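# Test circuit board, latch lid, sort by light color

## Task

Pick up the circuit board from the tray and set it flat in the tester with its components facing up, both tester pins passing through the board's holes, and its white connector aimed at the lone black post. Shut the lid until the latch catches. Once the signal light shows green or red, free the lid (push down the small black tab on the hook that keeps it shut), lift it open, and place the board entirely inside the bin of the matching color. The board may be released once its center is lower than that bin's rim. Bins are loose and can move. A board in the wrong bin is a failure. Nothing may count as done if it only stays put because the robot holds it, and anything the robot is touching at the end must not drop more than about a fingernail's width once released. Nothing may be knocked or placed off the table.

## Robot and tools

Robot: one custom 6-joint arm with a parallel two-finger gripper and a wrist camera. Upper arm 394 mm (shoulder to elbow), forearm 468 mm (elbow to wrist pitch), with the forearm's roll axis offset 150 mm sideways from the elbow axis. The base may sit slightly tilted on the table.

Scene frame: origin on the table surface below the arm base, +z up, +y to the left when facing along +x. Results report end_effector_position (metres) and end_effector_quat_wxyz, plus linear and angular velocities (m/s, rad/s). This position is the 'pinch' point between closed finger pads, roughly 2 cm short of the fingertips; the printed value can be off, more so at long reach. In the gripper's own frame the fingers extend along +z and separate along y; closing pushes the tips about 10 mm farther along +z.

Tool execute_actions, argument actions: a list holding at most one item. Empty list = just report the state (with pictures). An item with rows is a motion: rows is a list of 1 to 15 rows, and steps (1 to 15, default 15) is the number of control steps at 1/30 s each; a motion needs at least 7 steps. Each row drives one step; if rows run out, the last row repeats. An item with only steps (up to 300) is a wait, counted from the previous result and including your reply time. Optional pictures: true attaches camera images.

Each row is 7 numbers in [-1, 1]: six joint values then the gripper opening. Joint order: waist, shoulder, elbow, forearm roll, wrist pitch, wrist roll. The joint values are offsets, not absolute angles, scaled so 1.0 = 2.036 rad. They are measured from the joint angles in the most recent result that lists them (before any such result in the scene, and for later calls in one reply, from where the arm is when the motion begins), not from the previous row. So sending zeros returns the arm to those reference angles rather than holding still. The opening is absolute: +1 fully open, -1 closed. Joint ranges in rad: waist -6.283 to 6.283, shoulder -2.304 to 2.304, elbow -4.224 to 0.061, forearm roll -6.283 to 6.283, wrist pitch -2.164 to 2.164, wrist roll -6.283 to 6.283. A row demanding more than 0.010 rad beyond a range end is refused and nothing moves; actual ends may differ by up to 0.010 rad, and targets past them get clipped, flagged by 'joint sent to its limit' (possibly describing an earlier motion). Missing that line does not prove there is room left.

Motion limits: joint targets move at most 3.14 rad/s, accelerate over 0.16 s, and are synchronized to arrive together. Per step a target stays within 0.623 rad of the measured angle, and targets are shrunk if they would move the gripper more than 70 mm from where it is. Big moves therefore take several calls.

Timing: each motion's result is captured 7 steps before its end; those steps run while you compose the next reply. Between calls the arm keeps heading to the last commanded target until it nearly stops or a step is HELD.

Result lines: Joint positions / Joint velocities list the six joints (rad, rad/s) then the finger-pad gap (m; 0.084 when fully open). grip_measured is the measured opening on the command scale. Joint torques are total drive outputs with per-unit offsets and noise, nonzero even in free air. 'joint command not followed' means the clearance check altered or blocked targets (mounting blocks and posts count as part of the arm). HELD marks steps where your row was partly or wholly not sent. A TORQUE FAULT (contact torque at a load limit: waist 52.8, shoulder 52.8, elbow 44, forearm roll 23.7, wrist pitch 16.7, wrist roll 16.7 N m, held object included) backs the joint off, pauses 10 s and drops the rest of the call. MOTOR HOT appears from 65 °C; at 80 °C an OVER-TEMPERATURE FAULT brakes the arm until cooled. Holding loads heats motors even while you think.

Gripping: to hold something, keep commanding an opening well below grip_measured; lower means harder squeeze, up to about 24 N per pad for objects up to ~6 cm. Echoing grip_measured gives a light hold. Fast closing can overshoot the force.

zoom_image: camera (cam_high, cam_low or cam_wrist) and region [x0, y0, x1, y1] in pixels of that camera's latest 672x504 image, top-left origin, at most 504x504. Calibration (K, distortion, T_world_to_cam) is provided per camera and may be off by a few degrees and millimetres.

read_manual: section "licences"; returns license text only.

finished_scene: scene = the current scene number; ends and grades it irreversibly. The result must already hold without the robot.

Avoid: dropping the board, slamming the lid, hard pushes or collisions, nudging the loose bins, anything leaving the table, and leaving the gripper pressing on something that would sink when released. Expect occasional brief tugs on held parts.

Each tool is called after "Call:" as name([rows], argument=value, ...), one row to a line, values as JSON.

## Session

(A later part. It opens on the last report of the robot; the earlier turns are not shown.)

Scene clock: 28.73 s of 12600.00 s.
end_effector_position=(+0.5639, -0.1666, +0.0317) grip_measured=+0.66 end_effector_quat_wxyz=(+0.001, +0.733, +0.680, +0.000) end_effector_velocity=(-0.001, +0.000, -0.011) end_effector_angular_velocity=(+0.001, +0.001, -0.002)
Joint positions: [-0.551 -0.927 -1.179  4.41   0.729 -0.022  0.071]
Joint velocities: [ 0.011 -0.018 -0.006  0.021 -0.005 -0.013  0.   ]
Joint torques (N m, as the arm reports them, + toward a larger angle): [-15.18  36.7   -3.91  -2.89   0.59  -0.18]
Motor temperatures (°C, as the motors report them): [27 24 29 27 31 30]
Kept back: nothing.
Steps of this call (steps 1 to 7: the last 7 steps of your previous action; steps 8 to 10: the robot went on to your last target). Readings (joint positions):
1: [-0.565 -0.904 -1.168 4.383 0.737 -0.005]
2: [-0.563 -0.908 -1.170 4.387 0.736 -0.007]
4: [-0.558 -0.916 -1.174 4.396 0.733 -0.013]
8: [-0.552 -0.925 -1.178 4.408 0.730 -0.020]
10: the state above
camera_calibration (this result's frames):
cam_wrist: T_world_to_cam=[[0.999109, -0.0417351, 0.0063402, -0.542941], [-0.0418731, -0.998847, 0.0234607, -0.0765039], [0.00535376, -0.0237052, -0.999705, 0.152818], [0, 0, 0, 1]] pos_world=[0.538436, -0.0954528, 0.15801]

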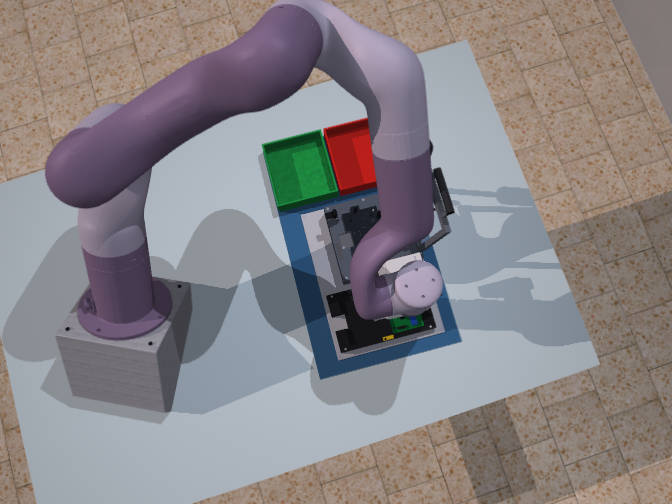

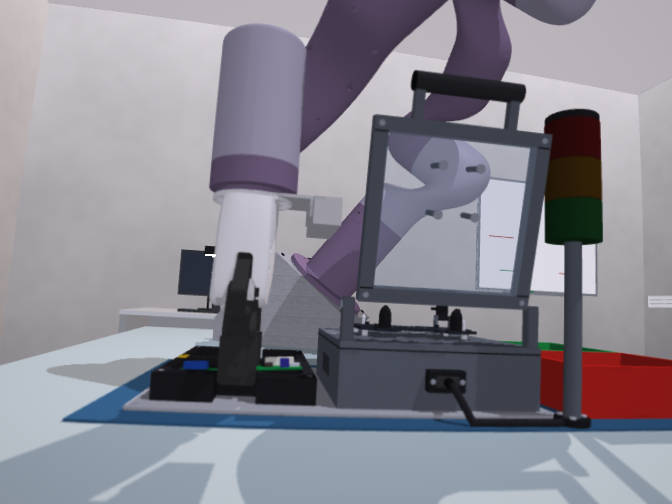

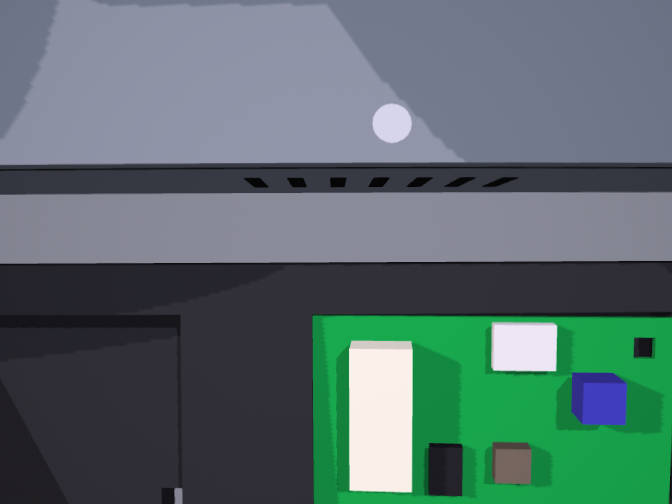

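Call:
execute_actions([
  {"rows":[[0.001,-0.002,-0.001,0.002,0,-0.001,-0.1],[0.002,-0.004,-0.002,0.004,-0.001,-0.002,-0.1],[0.004,-0.006,-0.003,0.006,-0.0015,-0.004,-0.1],[0.005,-0.0083,-0.0034,0.008,-0.002,-0.005,-0.1],[0.005,-0.0083,-0.0034,0.008,-0.002,-0.005,-0.1],[0.005,-0.0083,-0.0034,0.008,-0.002,-0.005,0.3],[0.005,-0.0083,-0.0034,0.008,-0.002,-0.005,0.7],[0.005,-0.0083,-0.0034,0.008,-0.002,-0.005,0.8],[0.005,-0.0083,-0.0034,0.008,-0.002,-0.005,0.8],[0.005,-0.0083,-0.0034,0.008,-0.002,-0.005,0.8],[0.005,-0.0083,-0.0034,0.008,-0.002,-0.005,0.8],[0.005,-0.0083,-0.0034,0.008,-0.002,-0.005,0.8],[0.005,-0.0083,-0.0034,0.008,-0.002,-0.005,0.8],[0.005,-0.0083,-0.0034,0.008,-0.002,-0.005,0.8],[0.005,-0.0083,-0.0034,0.008,-0.002,-0.005,0.8]],"steps":15},
])

Call:
execute_actions([
  {"steps":12},
], pictures=true)

Scene clock: 29.60 s of 12600.00 s.
end_effector_position=(+0.5637, -0.1665, +0.0243) grip_measured=+0.67 end_effector_quat_wxyz=(-0.000, +0.733, +0.680, +0.000) end_effector_velocity=(-0.000, -0.000, -0.021) end_effector_angular_velocity=(+0.001, +0.003, -0.003)
Joint positions: [-0.543 -0.94  -1.185  4.423  0.727 -0.03   0.072]
Joint velocities: [ 0.023 -0.037 -0.018  0.037 -0.01  -0.019  0.001]
Joint torques (N m, as the arm reports them, + toward a larger angle): [-18.59  29.52   2.97  -3.63   1.11   0.56]
Motor temperatures (°C, as the motors report them): [27 24 29 27 31 30]
Steps of this call (steps 1 to 18: the robot went on to your last target; steps 19 to 26: the first 8 steps of this action). Readings (joint positions):
19: [-0.549 -0.929 -1.179 4.412 0.729 -0.023]
20: [-0.549 -0.929 -1.179 4.412 0.729 -0.023]
22: [-0.548 -0.932 -1.181 4.415 0.729 -0.025]
26: the state above

Scene clock: 30.00 s of 12600.00 s.
end_effector_position=(+0.5620, -0.1666, +0.0214) grip_measured=+0.80 end_effector_quat_wxyz=(-0.001, +0.734, +0.679, -0.001) end_effector_velocity=(+0.001, -0.000, +0.000) end_effector_angular_velocity=(-0.001, -0.001, +0.003)
Joint positions: [-0.54  -0.944 -1.185  4.426  0.725 -0.031  0.076]
Joint velocities: [ 0.     0.    -0.001  0.    -0.    -0.002  0.   ]
Joint torques (N m, as the arm reports them, + toward a larger angle): [-17.7   43.82  -4.21  -3.2    1.88   0.  ]
Motor temperatures (°C, as the motors report them): [27 24 29 27 31 30]
Kept back: nothing.
Steps of this call (steps 1 to 7: the last 7 steps of your previous action; steps 8 to 12: the robot went on to your last target). Readings (joint positions):
1: [-0.542 -0.941 -1.185 4.424 0.726 -0.030]
2: [-0.541 -0.942 -1.184 4.425 0.726 -0.030]
4: [-0.540 -0.944 -1.184 4.425 0.725 -0.031]
8: [-0.540 -0.944 -1.184 4.426 0.725 -0.031]
12: the state above
camera_calibration (this result's frames):
cam_wrist: T_world_to_cam=[[0.999064, -0.0431589, 0.00279212, -0.541168], [-0.0432095, -0.99883, 0.0217256, -0.075493], [0.0018512, -0.0218259, -0.99976, 0.144782], [0, 0, 0, 1]] pos_world=[0.537132, -0.0956009, 0.147898]

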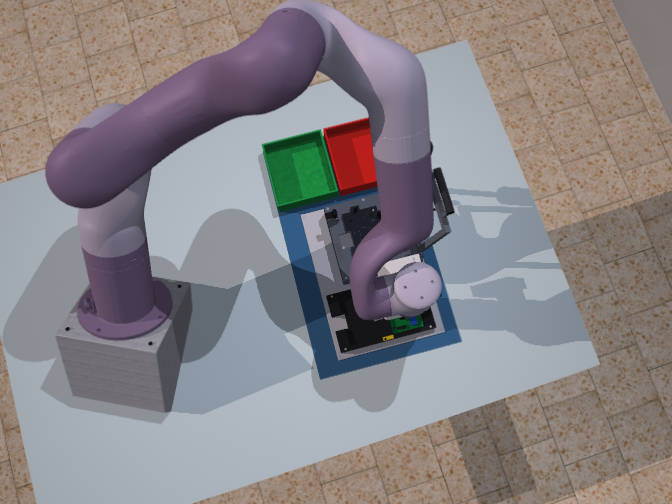

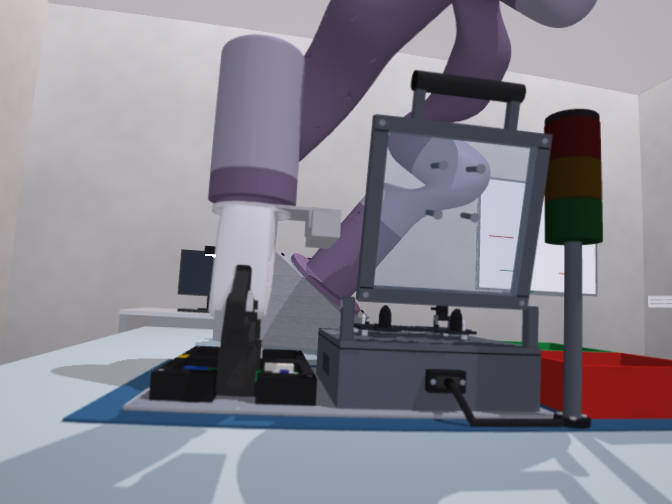

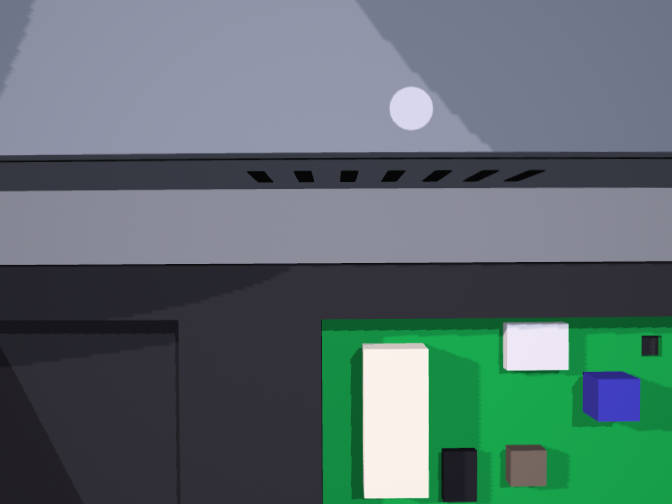

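Call:
execute_actions([
  {"rows":[[0.0006,-0.0005,-0.0025,-0.0019,0.0005,0.0022,0.8],[0.0006,-0.0005,-0.0025,-0.0019,0.0005,0.0022,0.8],[0.0006,-0.0005,-0.0025,-0.0019,0.0005,0.0022,0.8],[0.0006,-0.0005,-0.0025,-0.0019,0.0005,0.0022,0.72],[0.0006,-0.0005,-0.0025,-0.0019,0.0005,0.0022,0.64],[0.0006,-0.0005,-0.0025,-0.0019,0.0005,0.0022,0.55],[0.0006,-0.0005,-0.0025,-0.0019,0.0005,0.0022,0.4],[0.0006,-0.0005,-0.0025,-0.0019,0.0005,0.0022,0.2],[0.0006,-0.0005,-0.0025,-0.0019,0.0005,0.0022,0],[0.0006,-0.0005,-0.0025,-0.0019,0.0005,0.0022,-0.2],[0.0006,-0.0005,-0.0025,-0.0019,0.0005,0.0022,-0.4],[0.0006,-0.0005,-0.0025,-0.0019,0.0005,0.0022,-0.6]],"steps":14},
])

Call:
execute_actions([
  {"steps":12},
])

Scene clock: 31.10 s of 12600.00 s.
end_effector_position=(+0.5645, -0.1666, +0.0220) grip_measured=+0.67 end_effector_quat_wxyz=(-0.001, +0.733, +0.680, -0.000) end_effector_velocity=(-0.001, +0.000, -0.001) end_effector_angular_velocity=(+0.004, +0.005, -0.004)
Joint positions: [-0.54  -0.944 -1.189  4.423  0.726 -0.028  0.072]
Joint velocities: [ 0.001 -0.004 -0.004 -0.008  0.003  0.011  0.   ]
Joint torques (N m, as the arm reports them, + toward a larger angle): [-14.8   42.2   -7.55  -2.4    1.46   0.11]
Motor temperatures (°C, as the motors report them): [28 24 29 27 31 30]
Steps of this call (steps 1 to 15: the robot went on to your last target; steps 16 to 26: nothing new was sent; steps 27 to 33: the first 7 steps of this action). Readings (joint positions):
27: [-0.541 -0.944 -1.186 4.426 0.725 -0.032]
28: [-0.540 -0.944 -1.186 4.426 0.725 -0.031]
30: [-0.540 -0.944 -1.188 4.424 0.726 -0.029]
33: the state above

Scene clock: 31.50 s of 12600.00 s.
end_effector_position=(+0.5644, -0.1666, +0.0218) grip_measured=+0.67 end_effector_quat_wxyz=(-0.001, +0.733, +0.680, -0.000) end_effector_velocity=(-0.000, -0.000, +0.000) end_effector_angular_velocity=(-0.001, +0.000, +0.000)
Joint positions: [-0.539 -0.945 -1.19   4.422  0.726 -0.027  0.072]
Joint velocities: [-0.    -0.    -0.    -0.    -0.001 -0.     0.   ]
Joint torques (N m, as the arm reports them, + toward a larger angle): [-13.67  38.35  -5.12  -1.52   0.94  -0.17]
Motor temperatures (°C, as the motors report them): [28 24 29 27 31 30]
Kept back: nothing.
Steps of this call (steps 1 to 7: the last 7 steps of your previous action; steps 8 to 12: the robot went on to your last target). Readings (joint positions):
1: [-0.540 -0.945 -1.190 4.423 0.726 -0.028]
2: [-0.540 -0.945 -1.190 4.422 0.726 -0.027]
4: [-0.540 -0.945 -1.190 4.422 0.726 -0.027]
8: [-0.540 -0.945 -1.190 4.422 0.726 -0.027]
12: the state above

Call:
execute_actions([
  {"rows":[[-0.001,0.002,0.001,-0.002,0.001,0.001,-0.6],[-0.003,0.005,0.002,-0.006,0.002,0.004,-0.6],[-0.006,0.01,0.004,-0.011,0.003,0.007,-0.6],[-0.009,0.015,0.006,-0.017,0.005,0.011,-0.6],[-0.012,0.02,0.0085,-0.023,0.0065,0.015,-0.6],[-0.0146,0.0236,0.0103,-0.027,0.0076,0.0172,-0.6],[-0.02,0.03,0.012,-0.036,0.011,0.023,-0.6],[-0.026,0.037,0.0135,-0.045,0.015,0.029,-0.6],[-0.032,0.044,0.015,-0.055,0.018,0.035,-0.6],[-0.038,0.051,0.0165,-0.065,0.022,0.041,-0.6],[-0.043,0.058,0.018,-0.074,0.026,0.047,-0.6],[-0.048,0.065,0.0195,-0.084,0.03,0.053,-0.6],[-0.0532,0.0717,0.0211,-0.0927,0.033,0.059,-0.6]],"steps":15},
])

Call:
execute_actions([
  {"steps":12},
], pictures=true)

Scene clock: 32.50 s of 12600.00 s.
end_effector_position=(+0.5638, -0.1661, +0.0393) grip_measured=+0.67 end_effector_quat_wxyz=(-0.002, +0.733, +0.680, -0.001) end_effector_velocity=(-0.006, +0.010, +0.157) end_effector_angular_velocity=(+0.053, -0.001, -0.022)
Joint positions: [-0.558 -0.915 -1.176  4.386  0.735 -0.004  0.072]
Joint velocities: [-0.18   0.254  0.112 -0.312  0.143  0.205  0.001]
Joint torques (N m, as the arm reports them, + toward a larger angle): [-25.29  55.82  -9.49  -4.     2.05   0.1 ]
Motor temperatures (°C, as the motors report them): [28 24 29 27 31 30]
Steps of this call (steps 1 to 15: the robot went on to your last target; steps 16 to 22: nothing new was sent; steps 23 to 30: the first 8 steps of this action). Readings (joint positions):
23: [-0.539 -0.945 -1.190 4.422 0.726 -0.027]
24: [-0.539 -0.945 -1.189 4.421 0.726 -0.027]
26: [-0.541 -0.941 -1.188 4.416 0.726 -0.023]
30: the state above

Scene clock: 32.90 s of 12600.00 s.
end_effector_position=(+0.5653, -0.1691, +0.1140) grip_measured=+0.67 end_effector_quat_wxyz=(-0.000, +0.733, +0.680, +0.001) end_effector_velocity=(-0.010, +0.000, +0.034) end_effector_angular_velocity=(+0.002, +0.017, -0.008)
Joint positions: [-0.643 -0.805 -1.148  4.242  0.791  0.088  0.072]
Joint velocities: [-0.041  0.054  0.022 -0.085  0.029  0.056 -0.   ]
Joint torques (N m, as the arm reports them, + toward a larger angle): [-17.04  36.67  -8.62  -1.2    0.07  -0.04]
Motor temperatures (°C, as the motors report them): [28 24 29 27 31 30]
Kept back: nothing.
Steps of this call (steps 1 to 7: the last 7 steps of your previous action; steps 8 to 12: the robot went on to your last target). Readings (joint positions):
1: [-0.565 -0.905 -1.172 4.374 0.741 0.004]
2: [-0.572 -0.895 -1.169 4.361 0.748 0.012]
4: [-0.591 -0.871 -1.163 4.331 0.759 0.032]
8: [-0.629 -0.823 -1.153 4.267 0.782 0.072]
12: the state above
camera_calibration (this result's frames):
cam_wrist: T_world_to_cam=[[0.999107, -0.0418672, 0.00560518, -0.544943], [-0.0419791, -0.998885, 0.0216199, -0.0806203], [0.00469376, -0.0218359, -0.999751, 0.235665], [0, 0, 0, 1]] pos_world=[0.539966, -0.0981996, 0.240403]

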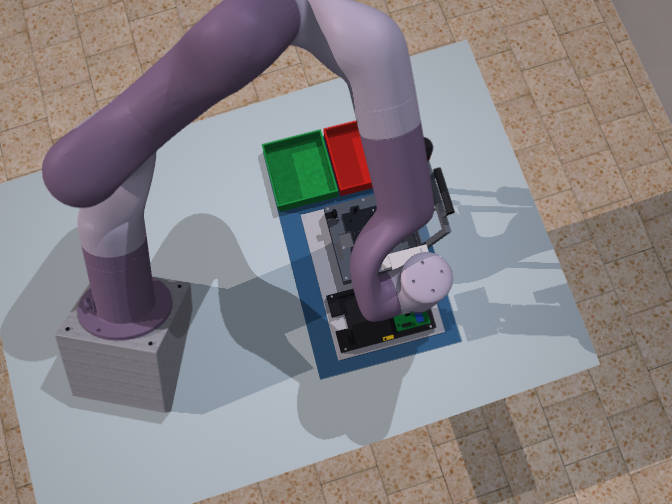

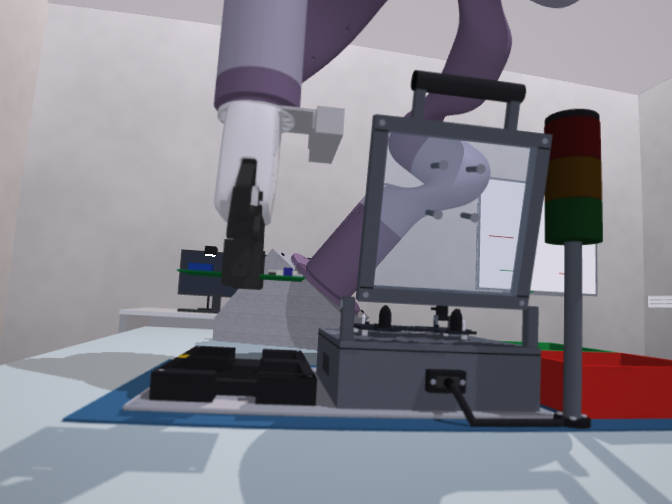

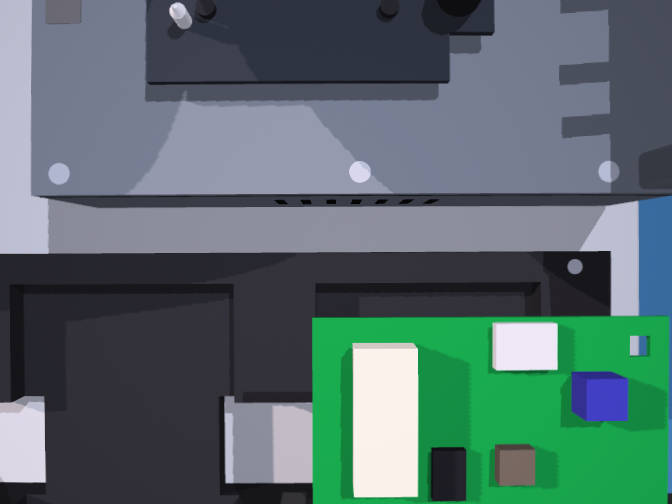

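Call:
execute_actions([
  {"rows":[[-0.001,0.008,0.009,0,0,-0.001,-0.6],[-0.002,0.022,0.024,0,-0.001,-0.003,-0.6],[-0.003,0.04,0.043,0.001,-0.001,-0.005,-0.6],[-0.004,0.056,0.06,0.001,-0.002,-0.006,-0.6],[-0.004,0.068,0.073,0.001,-0.002,-0.007,-0.6],[0.006,0.085,0.086,0.006,-0.004,0,-0.6],[0.018,0.104,0.1,0.011,-0.006,0.009,-0.6],[0.031,0.124,0.115,0.016,-0.008,0.018,-0.6],[0.044,0.144,0.13,0.022,-0.01,0.027,-0.6],[0.057,0.164,0.146,0.028,-0.012,0.036,-0.6],[0.068,0.181,0.159,0.033,-0.014,0.043,-0.6],[0.077,0.194,0.169,0.036,-0.016,0.049,-0.6],[0.083,0.2036,0.1762,0.0388,-0.0167,0.0535,-0.6]],"steps":15},
])

Call:
execute_actions([
  {"steps":16},
], pictures=true)

Scene clock: 34.20 s of 12600.00 s.
end_effector_position=(+0.5465, -0.1390, +0.1330) grip_measured=+0.67 end_effector_quat_wxyz=(+0.001, +0.734, +0.680, -0.000) end_effector_velocity=(-0.075, +0.287, +0.094) end_effector_angular_velocity=(-0.033, -0.018, -0.011)
Joint positions: [-0.645 -0.702 -1.042  4.245  0.787  0.083  0.072]
Joint velocities: [ 0.166  0.788  0.738  0.112 -0.06   0.092  0.   ]
Joint torques (N m, as the arm reports them, + toward a larger angle): [ -5.48  46.   -11.13  -2.15   0.2    0.15]
Motor temperatures (°C, as the motors report them): [28 24 29 27 31 30]
Steps of this call (steps 1 to 30: the robot went on to your last target; step 31: nothing new was sent; steps 32 to 39: the first 8 steps of this action). Readings (joint positions):
32: [-0.648 -0.799 -1.147 4.233 0.793 0.093]
33: [-0.647 -0.798 -1.144 4.235 0.793 0.092]
35: [-0.647 -0.784 -1.126 4.238 0.791 0.088]
39: the state above

Scene clock: 34.73 s of 12600.00 s.
end_effector_position=(+0.5319, +0.0016, +0.1397) grip_measured=+0.67 end_effector_quat_wxyz=(+0.000, +0.733, +0.680, -0.000) end_effector_velocity=(-0.009, +0.028, -0.000) end_effector_angular_velocity=(-0.002, +0.000, -0.006)
Joint positions: [-0.478 -0.398 -0.795  4.319  0.757  0.194  0.072]
Joint velocities: [ 0.037  0.065  0.055  0.018 -0.012  0.029 -0.   ]
Joint torques (N m, as the arm reports them, + toward a larger angle): [-13.74  32.39  -8.2   -2.49  -0.1   -0.79]
Motor temperatures (°C, as the motors report them): [28 24 29 27 31 30]
Kept back: nothing.
Steps of this call (steps 1 to 7: the last 7 steps of your previous action; steps 8 to 16: the robot went on to your last target). Readings (joint positions):
1: [-0.637 -0.675 -1.017 4.249 0.785 0.088]
2: [-0.624 -0.647 -0.993 4.255 0.782 0.096]
4: [-0.594 -0.593 -0.950 4.268 0.778 0.115]
8: [-0.533 -0.489 -0.868 4.295 0.767 0.156]
16: the state above
camera_calibration (this result's frames):
cam_wrist: T_world_to_cam=[[0.999113, -0.0418033, 0.00513314, -0.50453], [-0.0419127, -0.998846, 0.0234695, 0.0877218], [0.00414611, -0.0236639, -0.999711, 0.265523], [0, 0, 0, 1]] pos_world=[0.506658, 0.0728128, 0.265977]

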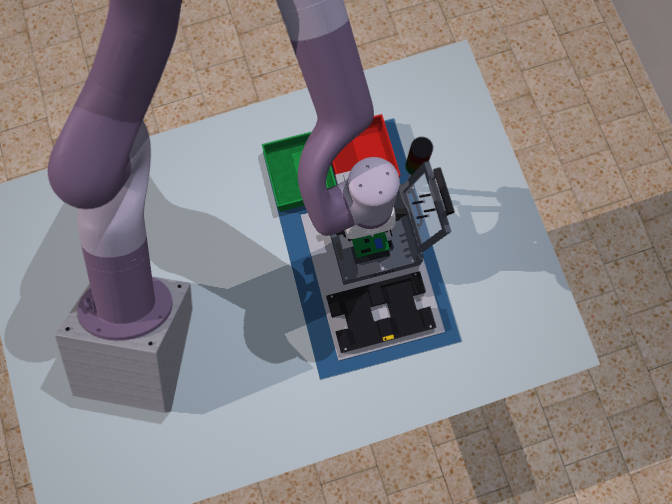

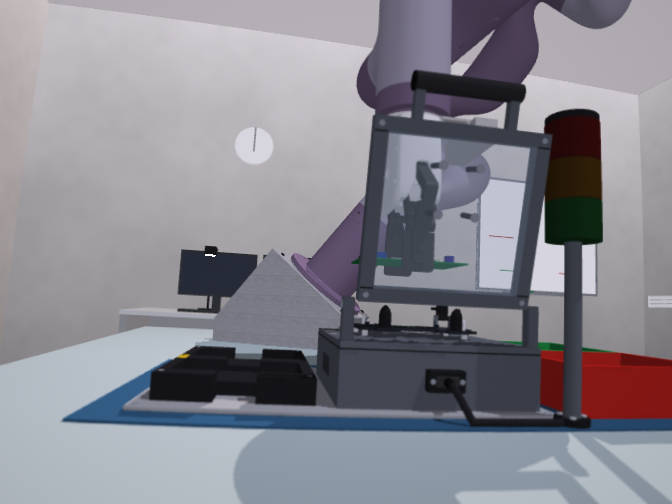

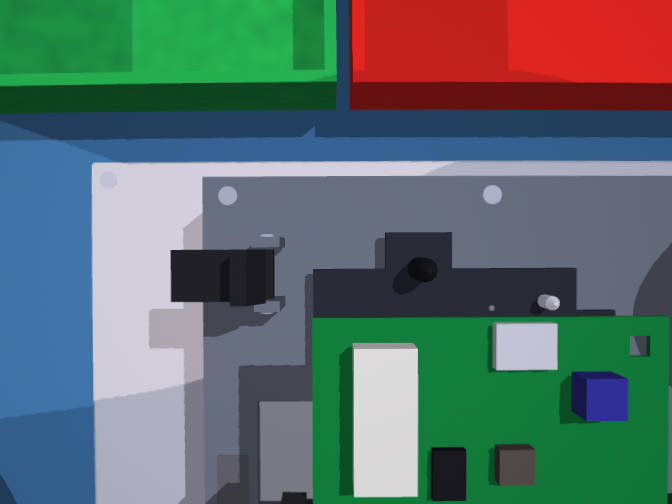

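Call:
execute_actions([
  {"rows":[[0.004,-0.002,0.001,0.006,-0.002,-0.003,-0.6],[0.009,-0.007,0.001,0.015,-0.005,-0.009,-0.6],[0.015,-0.014,0,0.026,-0.009,-0.016,-0.6],[0.021,-0.021,-0.001,0.037,-0.013,-0.024,-0.6],[0.0257,-0.0274,-0.0026,0.0464,-0.0168,-0.0305,-0.6]],"steps":10},
])

Call:
execute_actions([
  {"steps":14},
], pictures=true)

Scene clock: 38.67 s of 12600.00 s.
end_effector_position=(+0.5317, +0.0046, +0.1377) grip_measured=+0.67 end_effector_quat_wxyz=(+0.000, +0.733, +0.680, +0.000) end_effector_velocity=(+0.005, -0.004, -0.064) end_effector_angular_velocity=(+0.008, -0.007, -0.001)
Joint positions: [-0.472 -0.395 -0.791  4.327  0.755  0.192  0.072]
Joint velocities: [ 0.08  -0.126 -0.025  0.172 -0.059 -0.127  0.   ]
Joint torques (N m, as the arm reports them, + toward a larger angle): [-11.15  20.84  -7.42  -1.73  -0.24  -0.72]
Motor temperatures (°C, as the motors report them): [28 24 29 27 31 30]
Steps of this call (steps 1 to 15: the robot went on to your last target; steps 16 to 90: nothing new was sent; then 0.83 s passed at rest; steps 91 to 93: the first 3 steps of this action). Readings (joint positions):
91: [-0.474 -0.391 -0.790 4.321 0.757 0.196]
92: [-0.474 -0.392 -0.790 4.323 0.756 0.195]
93: the state above

Scene clock: 39.13 s of 12600.00 s.
end_effector_position=(+0.5324, +0.0054, +0.1055) grip_measured=+0.67 end_effector_quat_wxyz=(+0.000, +0.733, +0.680, +0.000) end_effector_velocity=(+0.000, -0.000, -0.005) end_effector_angular_velocity=(-0.001, -0.000, +0.002)
Joint positions: [-0.427 -0.453 -0.8    4.412  0.724  0.133  0.072]
Joint velocities: [ 0.007 -0.009 -0.002  0.014 -0.005 -0.011 -0.   ]
Joint torques (N m, as the arm reports them, + toward a larger angle): [-15.8   32.79  -8.14  -2.39   0.13  -0.17]
Motor temperatures (°C, as the motors report them): [28 24 29 27 31 30]
Kept back: nothing.
Steps of this call (steps 1 to 7: the last 7 steps of your previous action; steps 8 to 14: the robot went on to your last target). Readings (joint positions):
1: [-0.468 -0.401 -0.792 4.334 0.752 0.186]
2: [-0.462 -0.408 -0.793 4.345 0.748 0.179]
4: [-0.448 -0.427 -0.796 4.372 0.738 0.160]
8: [-0.431 -0.447 -0.799 4.403 0.727 0.139]
14: the state above
camera_calibration (this result's frames):
cam_wrist: T_world_to_cam=[[0.999142, -0.0410114, 0.00574774, -0.504762], [-0.0411314, -0.998898, 0.0226101, 0.0919959], [0.00481413, -0.0228271, -0.999728, 0.231116], [0, 0, 0, 1]] pos_world=[0.507, 0.0764692, 0.231875]

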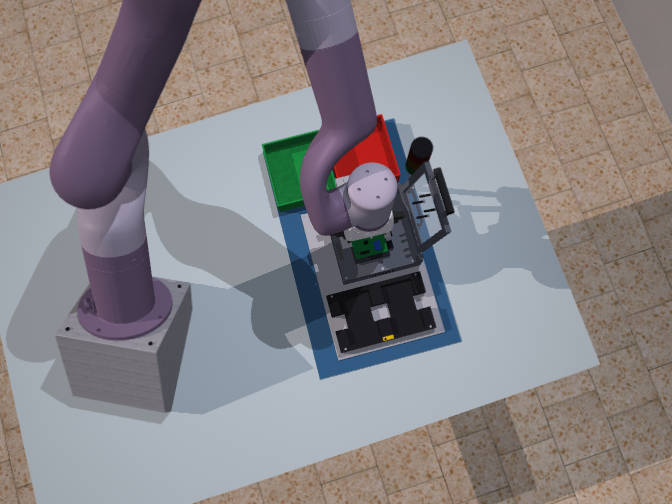

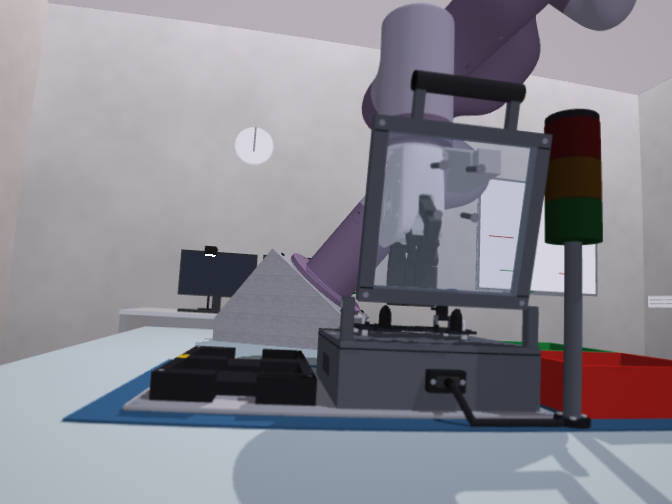

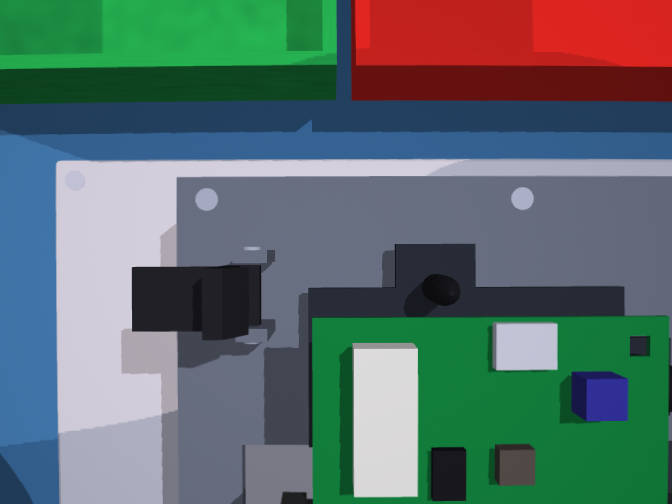

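Call:
execute_actions([
  {"rows":[[0,-0.001,-0.002,-0.001,0,0.001,-0.6],[0,-0.003,-0.005,-0.002,0,0.003,-0.6],[0.0006,-0.0043,-0.0069,-0.0025,0.0003,0.0039,-0.6],[0.0006,-0.0043,-0.0069,-0.0025,0.0003,0.0039,-0.6],[0.0006,-0.0043,-0.0069,-0.0025,0.0003,0.0039,-0.6],[0.003,-0.008,-0.008,0.003,-0.001,0,-0.6],[0.006,-0.012,-0.009,0.009,-0.003,-0.004,-0.6],[0.009,-0.016,-0.01,0.015,-0.005,-0.009,-0.6],[0.012,-0.021,-0.011,0.022,-0.007,-0.014,-0.6],[0.0155,-0.0254,-0.0116,0.0282,-0.0089,-0.0182,-0.6]],"steps":13},
])

Call:
execute_actions([
  {"steps":14},
], pictures=true)

Scene clock: 40.87 s of 12600.00 s.
end_effector_position=(+0.5356, +0.0043, +0.1050) grip_measured=+0.67 end_effector_quat_wxyz=(+0.000, +0.733, +0.680, +0.000) end_effector_velocity=(+0.020, -0.006, -0.006) end_effector_angular_velocity=(-0.003, -0.004, +0.007)
Joint positions: [-0.426 -0.459 -0.81   4.409  0.724  0.137  0.072]
Joint velocities: [ 0.01  -0.04  -0.055 -0.001 -0.002  0.011  0.   ]
Joint torques (N m, as the arm reports them, + toward a larger angle): [-14.16  27.3   -6.8   -2.56   0.02  -0.8 ]
Motor temperatures (°C, as the motors report them): [28 24 29 27 31 30]
Steps of this call (steps 1 to 30: the robot went on to your last target; steps 31 to 46: nothing new was sent; steps 47 to 52: the first 6 steps of this action). Readings (joint positions):
47: [-0.426 -0.454 -0.801 4.413 0.723 0.132]
48: [-0.426 -0.454 -0.801 4.413 0.723 0.132]
50: [-0.426 -0.456 -0.805 4.411 0.723 0.135]
52: the state above

Scene clock: 41.33 s of 12600.00 s.
end_effector_position=(+0.5359, +0.0041, +0.0822) grip_measured=+0.67 end_effector_quat_wxyz=(-0.001, +0.733, +0.680, -0.000) end_effector_velocity=(+0.002, +0.000, -0.006) end_effector_angular_velocity=(-0.001, -0.001, -0.001)
Joint positions: [-0.397 -0.503 -0.822  4.467  0.707  0.097  0.072]
Joint velocities: [ 0.01  -0.012 -0.005  0.018 -0.005 -0.01  -0.   ]
Joint torques (N m, as the arm reports them, + toward a larger angle): [-17.51  36.37 -16.37  -0.24  -1.58  -0.49]
Motor temperatures (°C, as the motors report them): [28 24 29 27 31 30]
Kept back: nothing.
Steps of this call (steps 1 to 7: the last 7 steps of your previous action; steps 8 to 14: the robot went on to your last target). Readings (joint positions):
1: [-0.425 -0.460 -0.811 4.410 0.723 0.137]
2: [-0.424 -0.463 -0.813 4.413 0.722 0.135]
4: [-0.417 -0.473 -0.817 4.426 0.719 0.126]
8: [-0.402 -0.496 -0.820 4.456 0.710 0.105]
14: the state above
camera_calibration (this result's frames):
cam_wrist: T_world_to_cam=[[0.999137, -0.0413712, 0.00366282, -0.508014], [-0.0414406, -0.998909, 0.0215191, 0.091589], [0.00276855, -0.0216524, -0.999762, 0.208891], [0, 0, 0, 1]] pos_world=[0.510793, 0.0749949, 0.208731]

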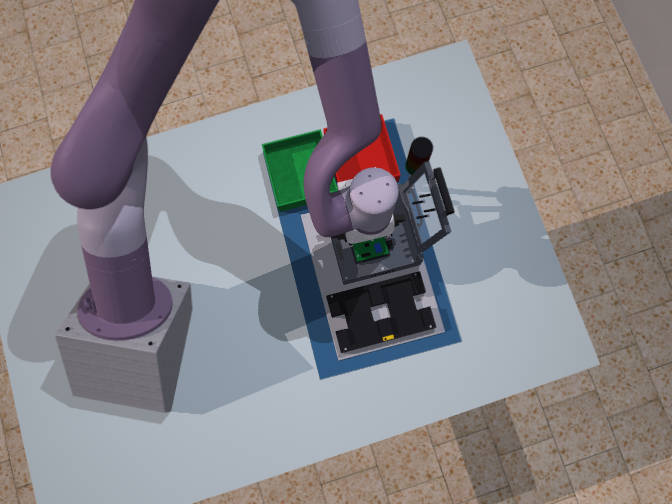

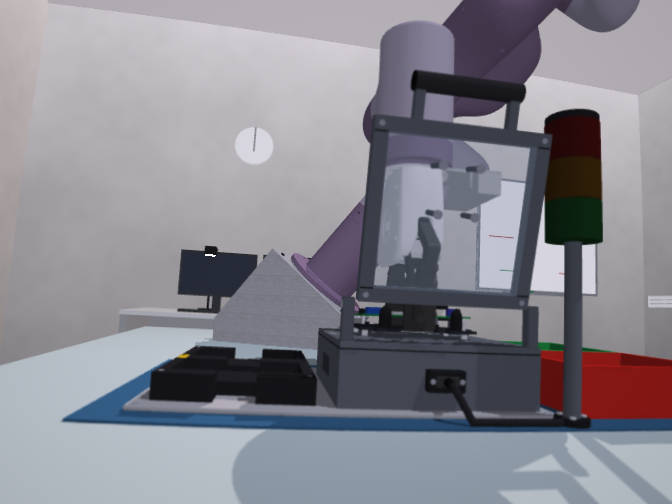

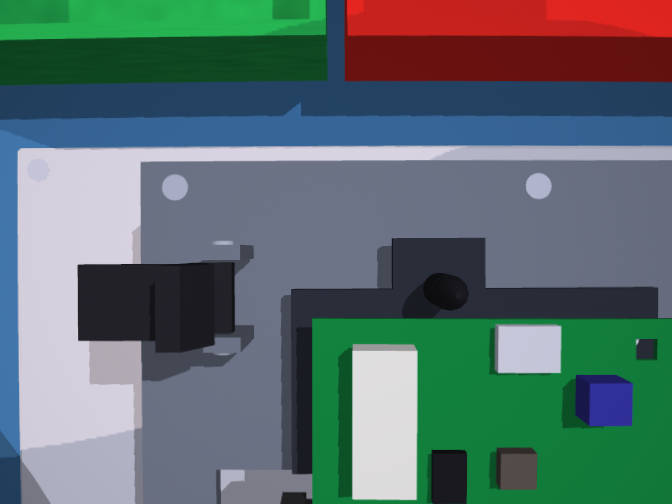

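Call:
execute_actions([
  {"rows":[[-0.002,0.003,0.001,-0.004,0.001,0.003,-0.6],[-0.004,0.006,0.001,-0.008,0.002,0.006,-0.6],[-0.006,0.008,0.001,-0.012,0.003,0.008,-0.6]],"steps":8},
])

Call:
execute_actions([
  {"steps":12},
], pictures=true)

Scene clock: 42.00 s of 12600.00 s.
end_effector_position=(+0.5363, +0.0040, +0.0815) grip_measured=+0.66 end_effector_quat_wxyz=(-0.001, +0.733, +0.680, -0.000) end_effector_velocity=(-0.003, +0.001, +0.005) end_effector_angular_velocity=(+0.003, +0.005, -0.005)
Joint positions: [-0.395 -0.504 -0.822  4.469  0.706  0.096  0.071]
Joint velocities: [-0.007  0.01   0.006 -0.018  0.006  0.015 -0.001]
Joint torques (N m, as the arm reports them, + toward a larger angle): [-16.44  47.57 -21.33  -0.41  -2.42   0.18]
Motor temperatures (°C, as the motors report them): [28 24 29 27 31 30]
Steps of this call (steps 1 to 19: the robot went on to your last target; step 20: the first step of this action). Readings (joint positions):
20: the state above

Scene clock: 42.40 s of 12600.00 s.
end_effector_position=(+0.5384, +0.0033, +0.0916) grip_measured=+0.66 end_effector_quat_wxyz=(+0.001, +0.732, +0.681, +0.000) end_effector_velocity=(-0.010, +0.002, -0.001) end_effector_angular_velocity=(+0.012, +0.017, -0.003)
Joint positions: [-0.408 -0.487 -0.822  4.444  0.712  0.113  0.071]
Joint velocities: [-0.003  0.002  0.014 -0.013  0.01   0.004 -0.   ]
Joint torques (N m, as the arm reports them, + toward a larger angle): [-13.9   33.67  -7.56  -2.03  -0.03  -0.26]
Motor temperatures (°C, as the motors report them): [28 24 29 27 31 30]
Kept back: nothing.
Steps of this call (steps 1 to 7: the last 7 steps of your previous action; steps 8 to 12: the robot went on to your last target). Readings (joint positions):
1: [-0.396 -0.504 -0.822 4.468 0.706 0.097]
2: [-0.397 -0.502 -0.822 4.465 0.706 0.099]
4: [-0.402 -0.495 -0.822 4.456 0.708 0.104]
8: [-0.407 -0.488 -0.824 4.447 0.710 0.111]
12: the state above
camera_calibration (this result's frames):
cam_wrist: T_world_to_cam=[[0.999208, -0.0391296, 0.00724068, -0.510914], [-0.0392937, -0.998937, 0.0241106, 0.0892868], [0.00628955, -0.024376, -0.999683, 0.216379], [0, 0, 0, 1]] pos_world=[0.512657, 0.0744745, 0.217857]

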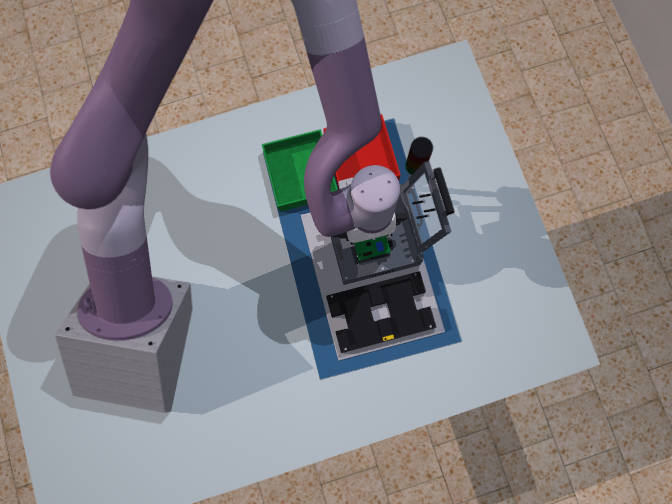

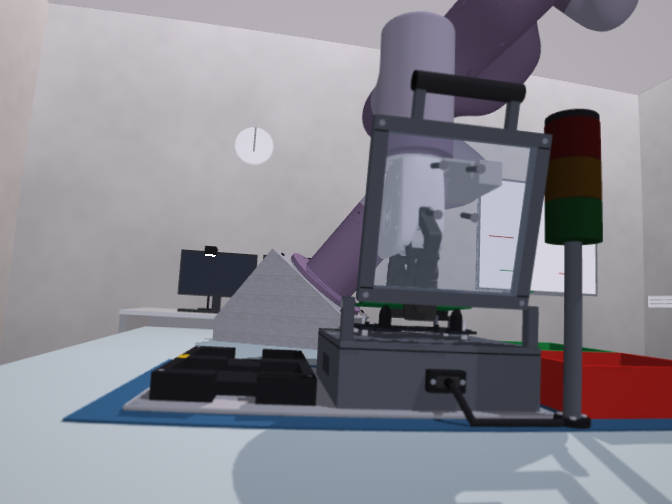

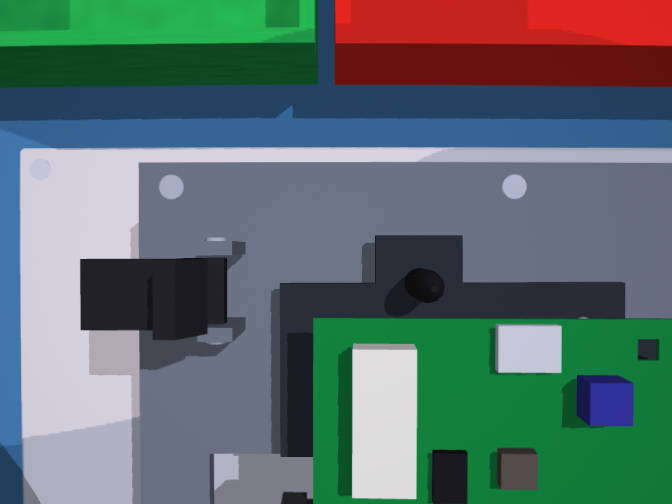

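Call:
execute_actions([
  {"rows":[[-0.006,0.007,0.001,-0.011,0.004,0.008,-0.6],[-0.014,0.017,0.003,-0.027,0.009,0.019,-0.6],[-0.022,0.027,0.004,-0.043,0.014,0.03,-0.6],[-0.028,0.035,0.005,-0.056,0.018,0.039,-0.6]],"steps":10},
])

Call:
execute_actions([
  {"steps":14},
], pictures=true)

Call:
zoom_image(camera="cam_wrist", region=[472, 230, 672, 380])

Scene clock: 43.67 s of 12600.00 s.
end_effector_position=(+0.5371, +0.0034, +0.0949) grip_measured=+0.66 end_effector_quat_wxyz=(-0.000, +0.733, +0.680, +0.000) end_effector_velocity=(+0.005, -0.006, +0.103) end_effector_angular_velocity=(+0.003, -0.004, -0.007)
Joint positions: [-0.414 -0.481 -0.819  4.432  0.717  0.121  0.071]
Joint velocities: [-0.144  0.176  0.024 -0.283  0.091  0.206 -0.   ]
Joint torques (N m, as the arm reports them, + toward a larger angle): [-22.75  50.52  -6.56  -6.08  -0.29   0.12]
Motor temperatures (°C, as the motors report them): [28 24 29 27 31 30]
Steps of this call (steps 1 to 30: the robot went on to your last target; steps 31 to 35: nothing new was sent; steps 36 to 38: the first 3 steps of this action). Readings (joint positions):
36: [-0.409 -0.487 -0.820 4.442 0.714 0.113]
37: [-0.410 -0.485 -0.819 4.439 0.715 0.115]
38: the state above

Scene clock: 44.13 s of 12600.00 s.
end_effector_position=(+0.5380, +0.0011, +0.1323) grip_measured=+0.66 end_effector_quat_wxyz=(+0.001, +0.732, +0.681, -0.001) end_effector_velocity=(-0.000, -0.001, +0.005) end_effector_angular_velocity=(-0.002, +0.000, -0.003)
Joint positions: [-0.465 -0.417 -0.811  4.331  0.749  0.191  0.071]
Joint velocities: [-0.007  0.008  0.001 -0.013  0.004  0.012  0.   ]
Joint torques (N m, as the arm reports them, + toward a larger angle): [-13.46  34.11  -8.44  -2.03  -0.15  -0.31]
Motor temperatures (°C, as the motors report them): [28 24 29 27 31 30]
Kept back: nothing.
Steps of this call (steps 1 to 7: the last 7 steps of your previous action; steps 8 to 14: the robot went on to your last target). Readings (joint positions):
1: [-0.420 -0.473 -0.818 4.420 0.721 0.129]
2: [-0.428 -0.463 -0.817 4.404 0.726 0.141]
4: [-0.446 -0.441 -0.815 4.371 0.736 0.163]
8: [-0.461 -0.422 -0.813 4.340 0.746 0.185]
14: the state above
camera_calibration (this result's frames):
cam_wrist: T_world_to_cam=[[0.999219, -0.0391984, 0.00504593, -0.510644], [-0.039318, -0.99888, 0.0263086, 0.0858409], [0.00400902, -0.0264864, -0.999641, 0.258203], [0, 0, 0, 1]] pos_world=[0.512585, 0.0725672, 0.258429]

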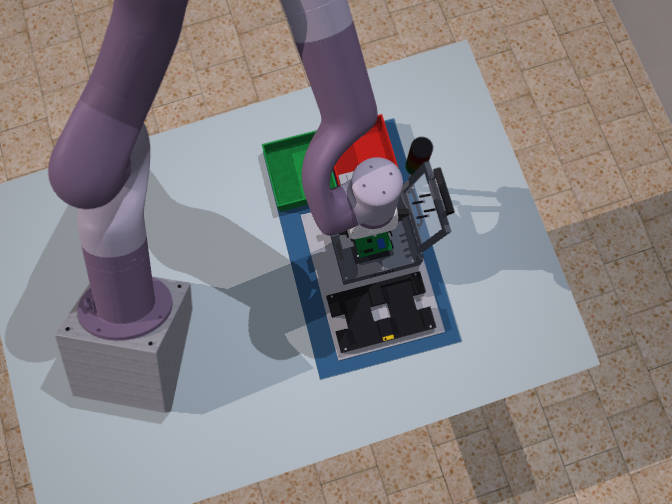

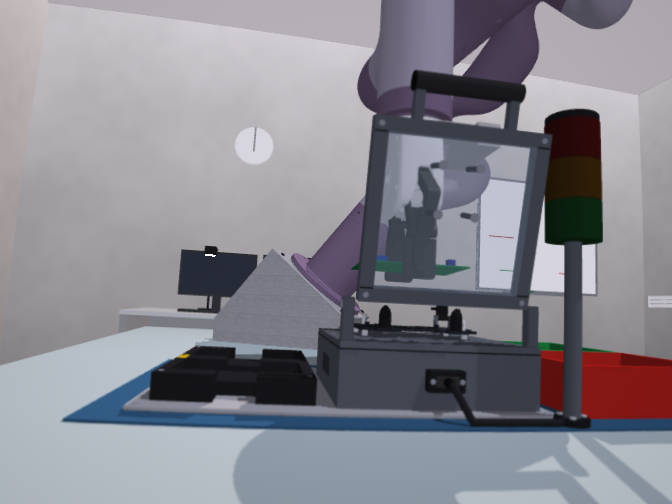

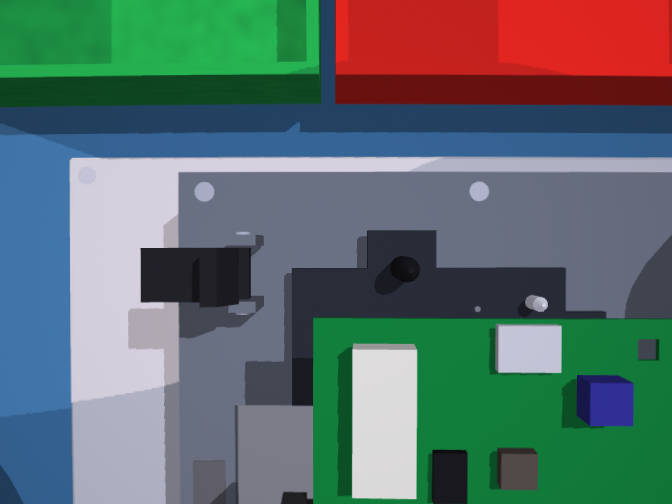

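Region (472, 230, 672, 380) of cam_wrist's 672x504 image, scaled by 2.520, with more detail than that image has; it fills the top 378 rows of this view, and the rest is white.

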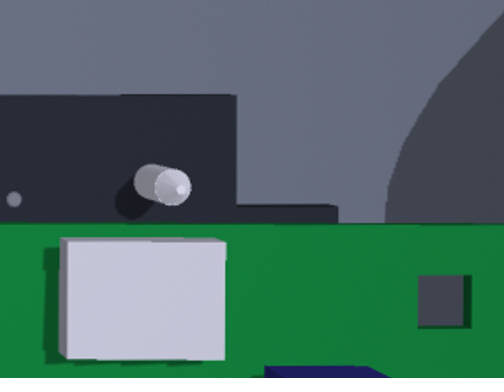

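Call:
execute_actions([
  {"rows":[[0.003,-0.002,0.001,0.006,-0.002,-0.004,-0.6],[0.008,-0.007,0.002,0.016,-0.005,-0.011,-0.6],[0.014,-0.013,0.002,0.027,-0.009,-0.019,-0.6],[0.0196,-0.02,0.0019,0.0389,-0.0124,-0.0268,-0.6]],"steps":10},
])

Call:
execute_actions([
  {"steps":16},
])

Scene clock: 45.97 s of 12600.00 s.
end_effector_position=(+0.5381, +0.0014, +0.1309) grip_measured=+0.66 end_effector_quat_wxyz=(+0.002, +0.732, +0.681, -0.001) end_effector_velocity=(-0.004, +0.013, -0.064) end_effector_angular_velocity=(+0.011, -0.013, +0.004)
Joint positions: [-0.462 -0.418 -0.811  4.337  0.747  0.187  0.071]
Joint velocities: [ 0.097 -0.085  0.016  0.198 -0.063 -0.139  0.   ]
Joint torques (N m, as the arm reports them, + toward a larger angle): [-11.07  22.31  -5.25   0.34   0.1   -0.07]
Motor temperatures (°C, as the motors report them): [28 24 29 27 31 30]
Steps of this call (steps 1 to 30: the robot went on to your last target; steps 31 to 52: nothing new was sent; steps 53 to 55: the first 3 steps of this action). Readings (joint positions):
53: [-0.465 -0.416 -0.811 4.330 0.749 0.192]
54: [-0.465 -0.416 -0.811 4.332 0.748 0.190]
55: the state above

Scene clock: 46.50 s of 12600.00 s.
end_effector_position=(+0.5350, +0.0050, +0.1048) grip_measured=+0.66 end_effector_quat_wxyz=(+0.000, +0.733, +0.680, -0.000) end_effector_velocity=(-0.000, +0.000, -0.002) end_effector_angular_velocity=(-0.000, +0.000, -0.001)
Joint positions: [-0.425 -0.457 -0.808  4.41   0.723  0.137  0.071]
Joint velocities: [ 0.003 -0.003  0.     0.005 -0.002 -0.003 -0.   ]
Joint torques (N m, as the arm reports them, + toward a larger angle): [-18.83  34.11  -6.92  -2.19  -0.01  -0.05]
Motor temperatures (°C, as the motors report them): [28 24 29 27 31 30]
Kept back: nothing.
Steps of this call (steps 1 to 7: the last 7 steps of your previous action; steps 8 to 16: the robot went on to your last target). Readings (joint positions):
1: [-0.458 -0.422 -0.810 4.345 0.744 0.181]
2: [-0.452 -0.428 -0.810 4.357 0.740 0.173]
4: [-0.439 -0.442 -0.808 4.381 0.733 0.157]
8: [-0.428 -0.454 -0.808 4.403 0.726 0.142]
16: the state above


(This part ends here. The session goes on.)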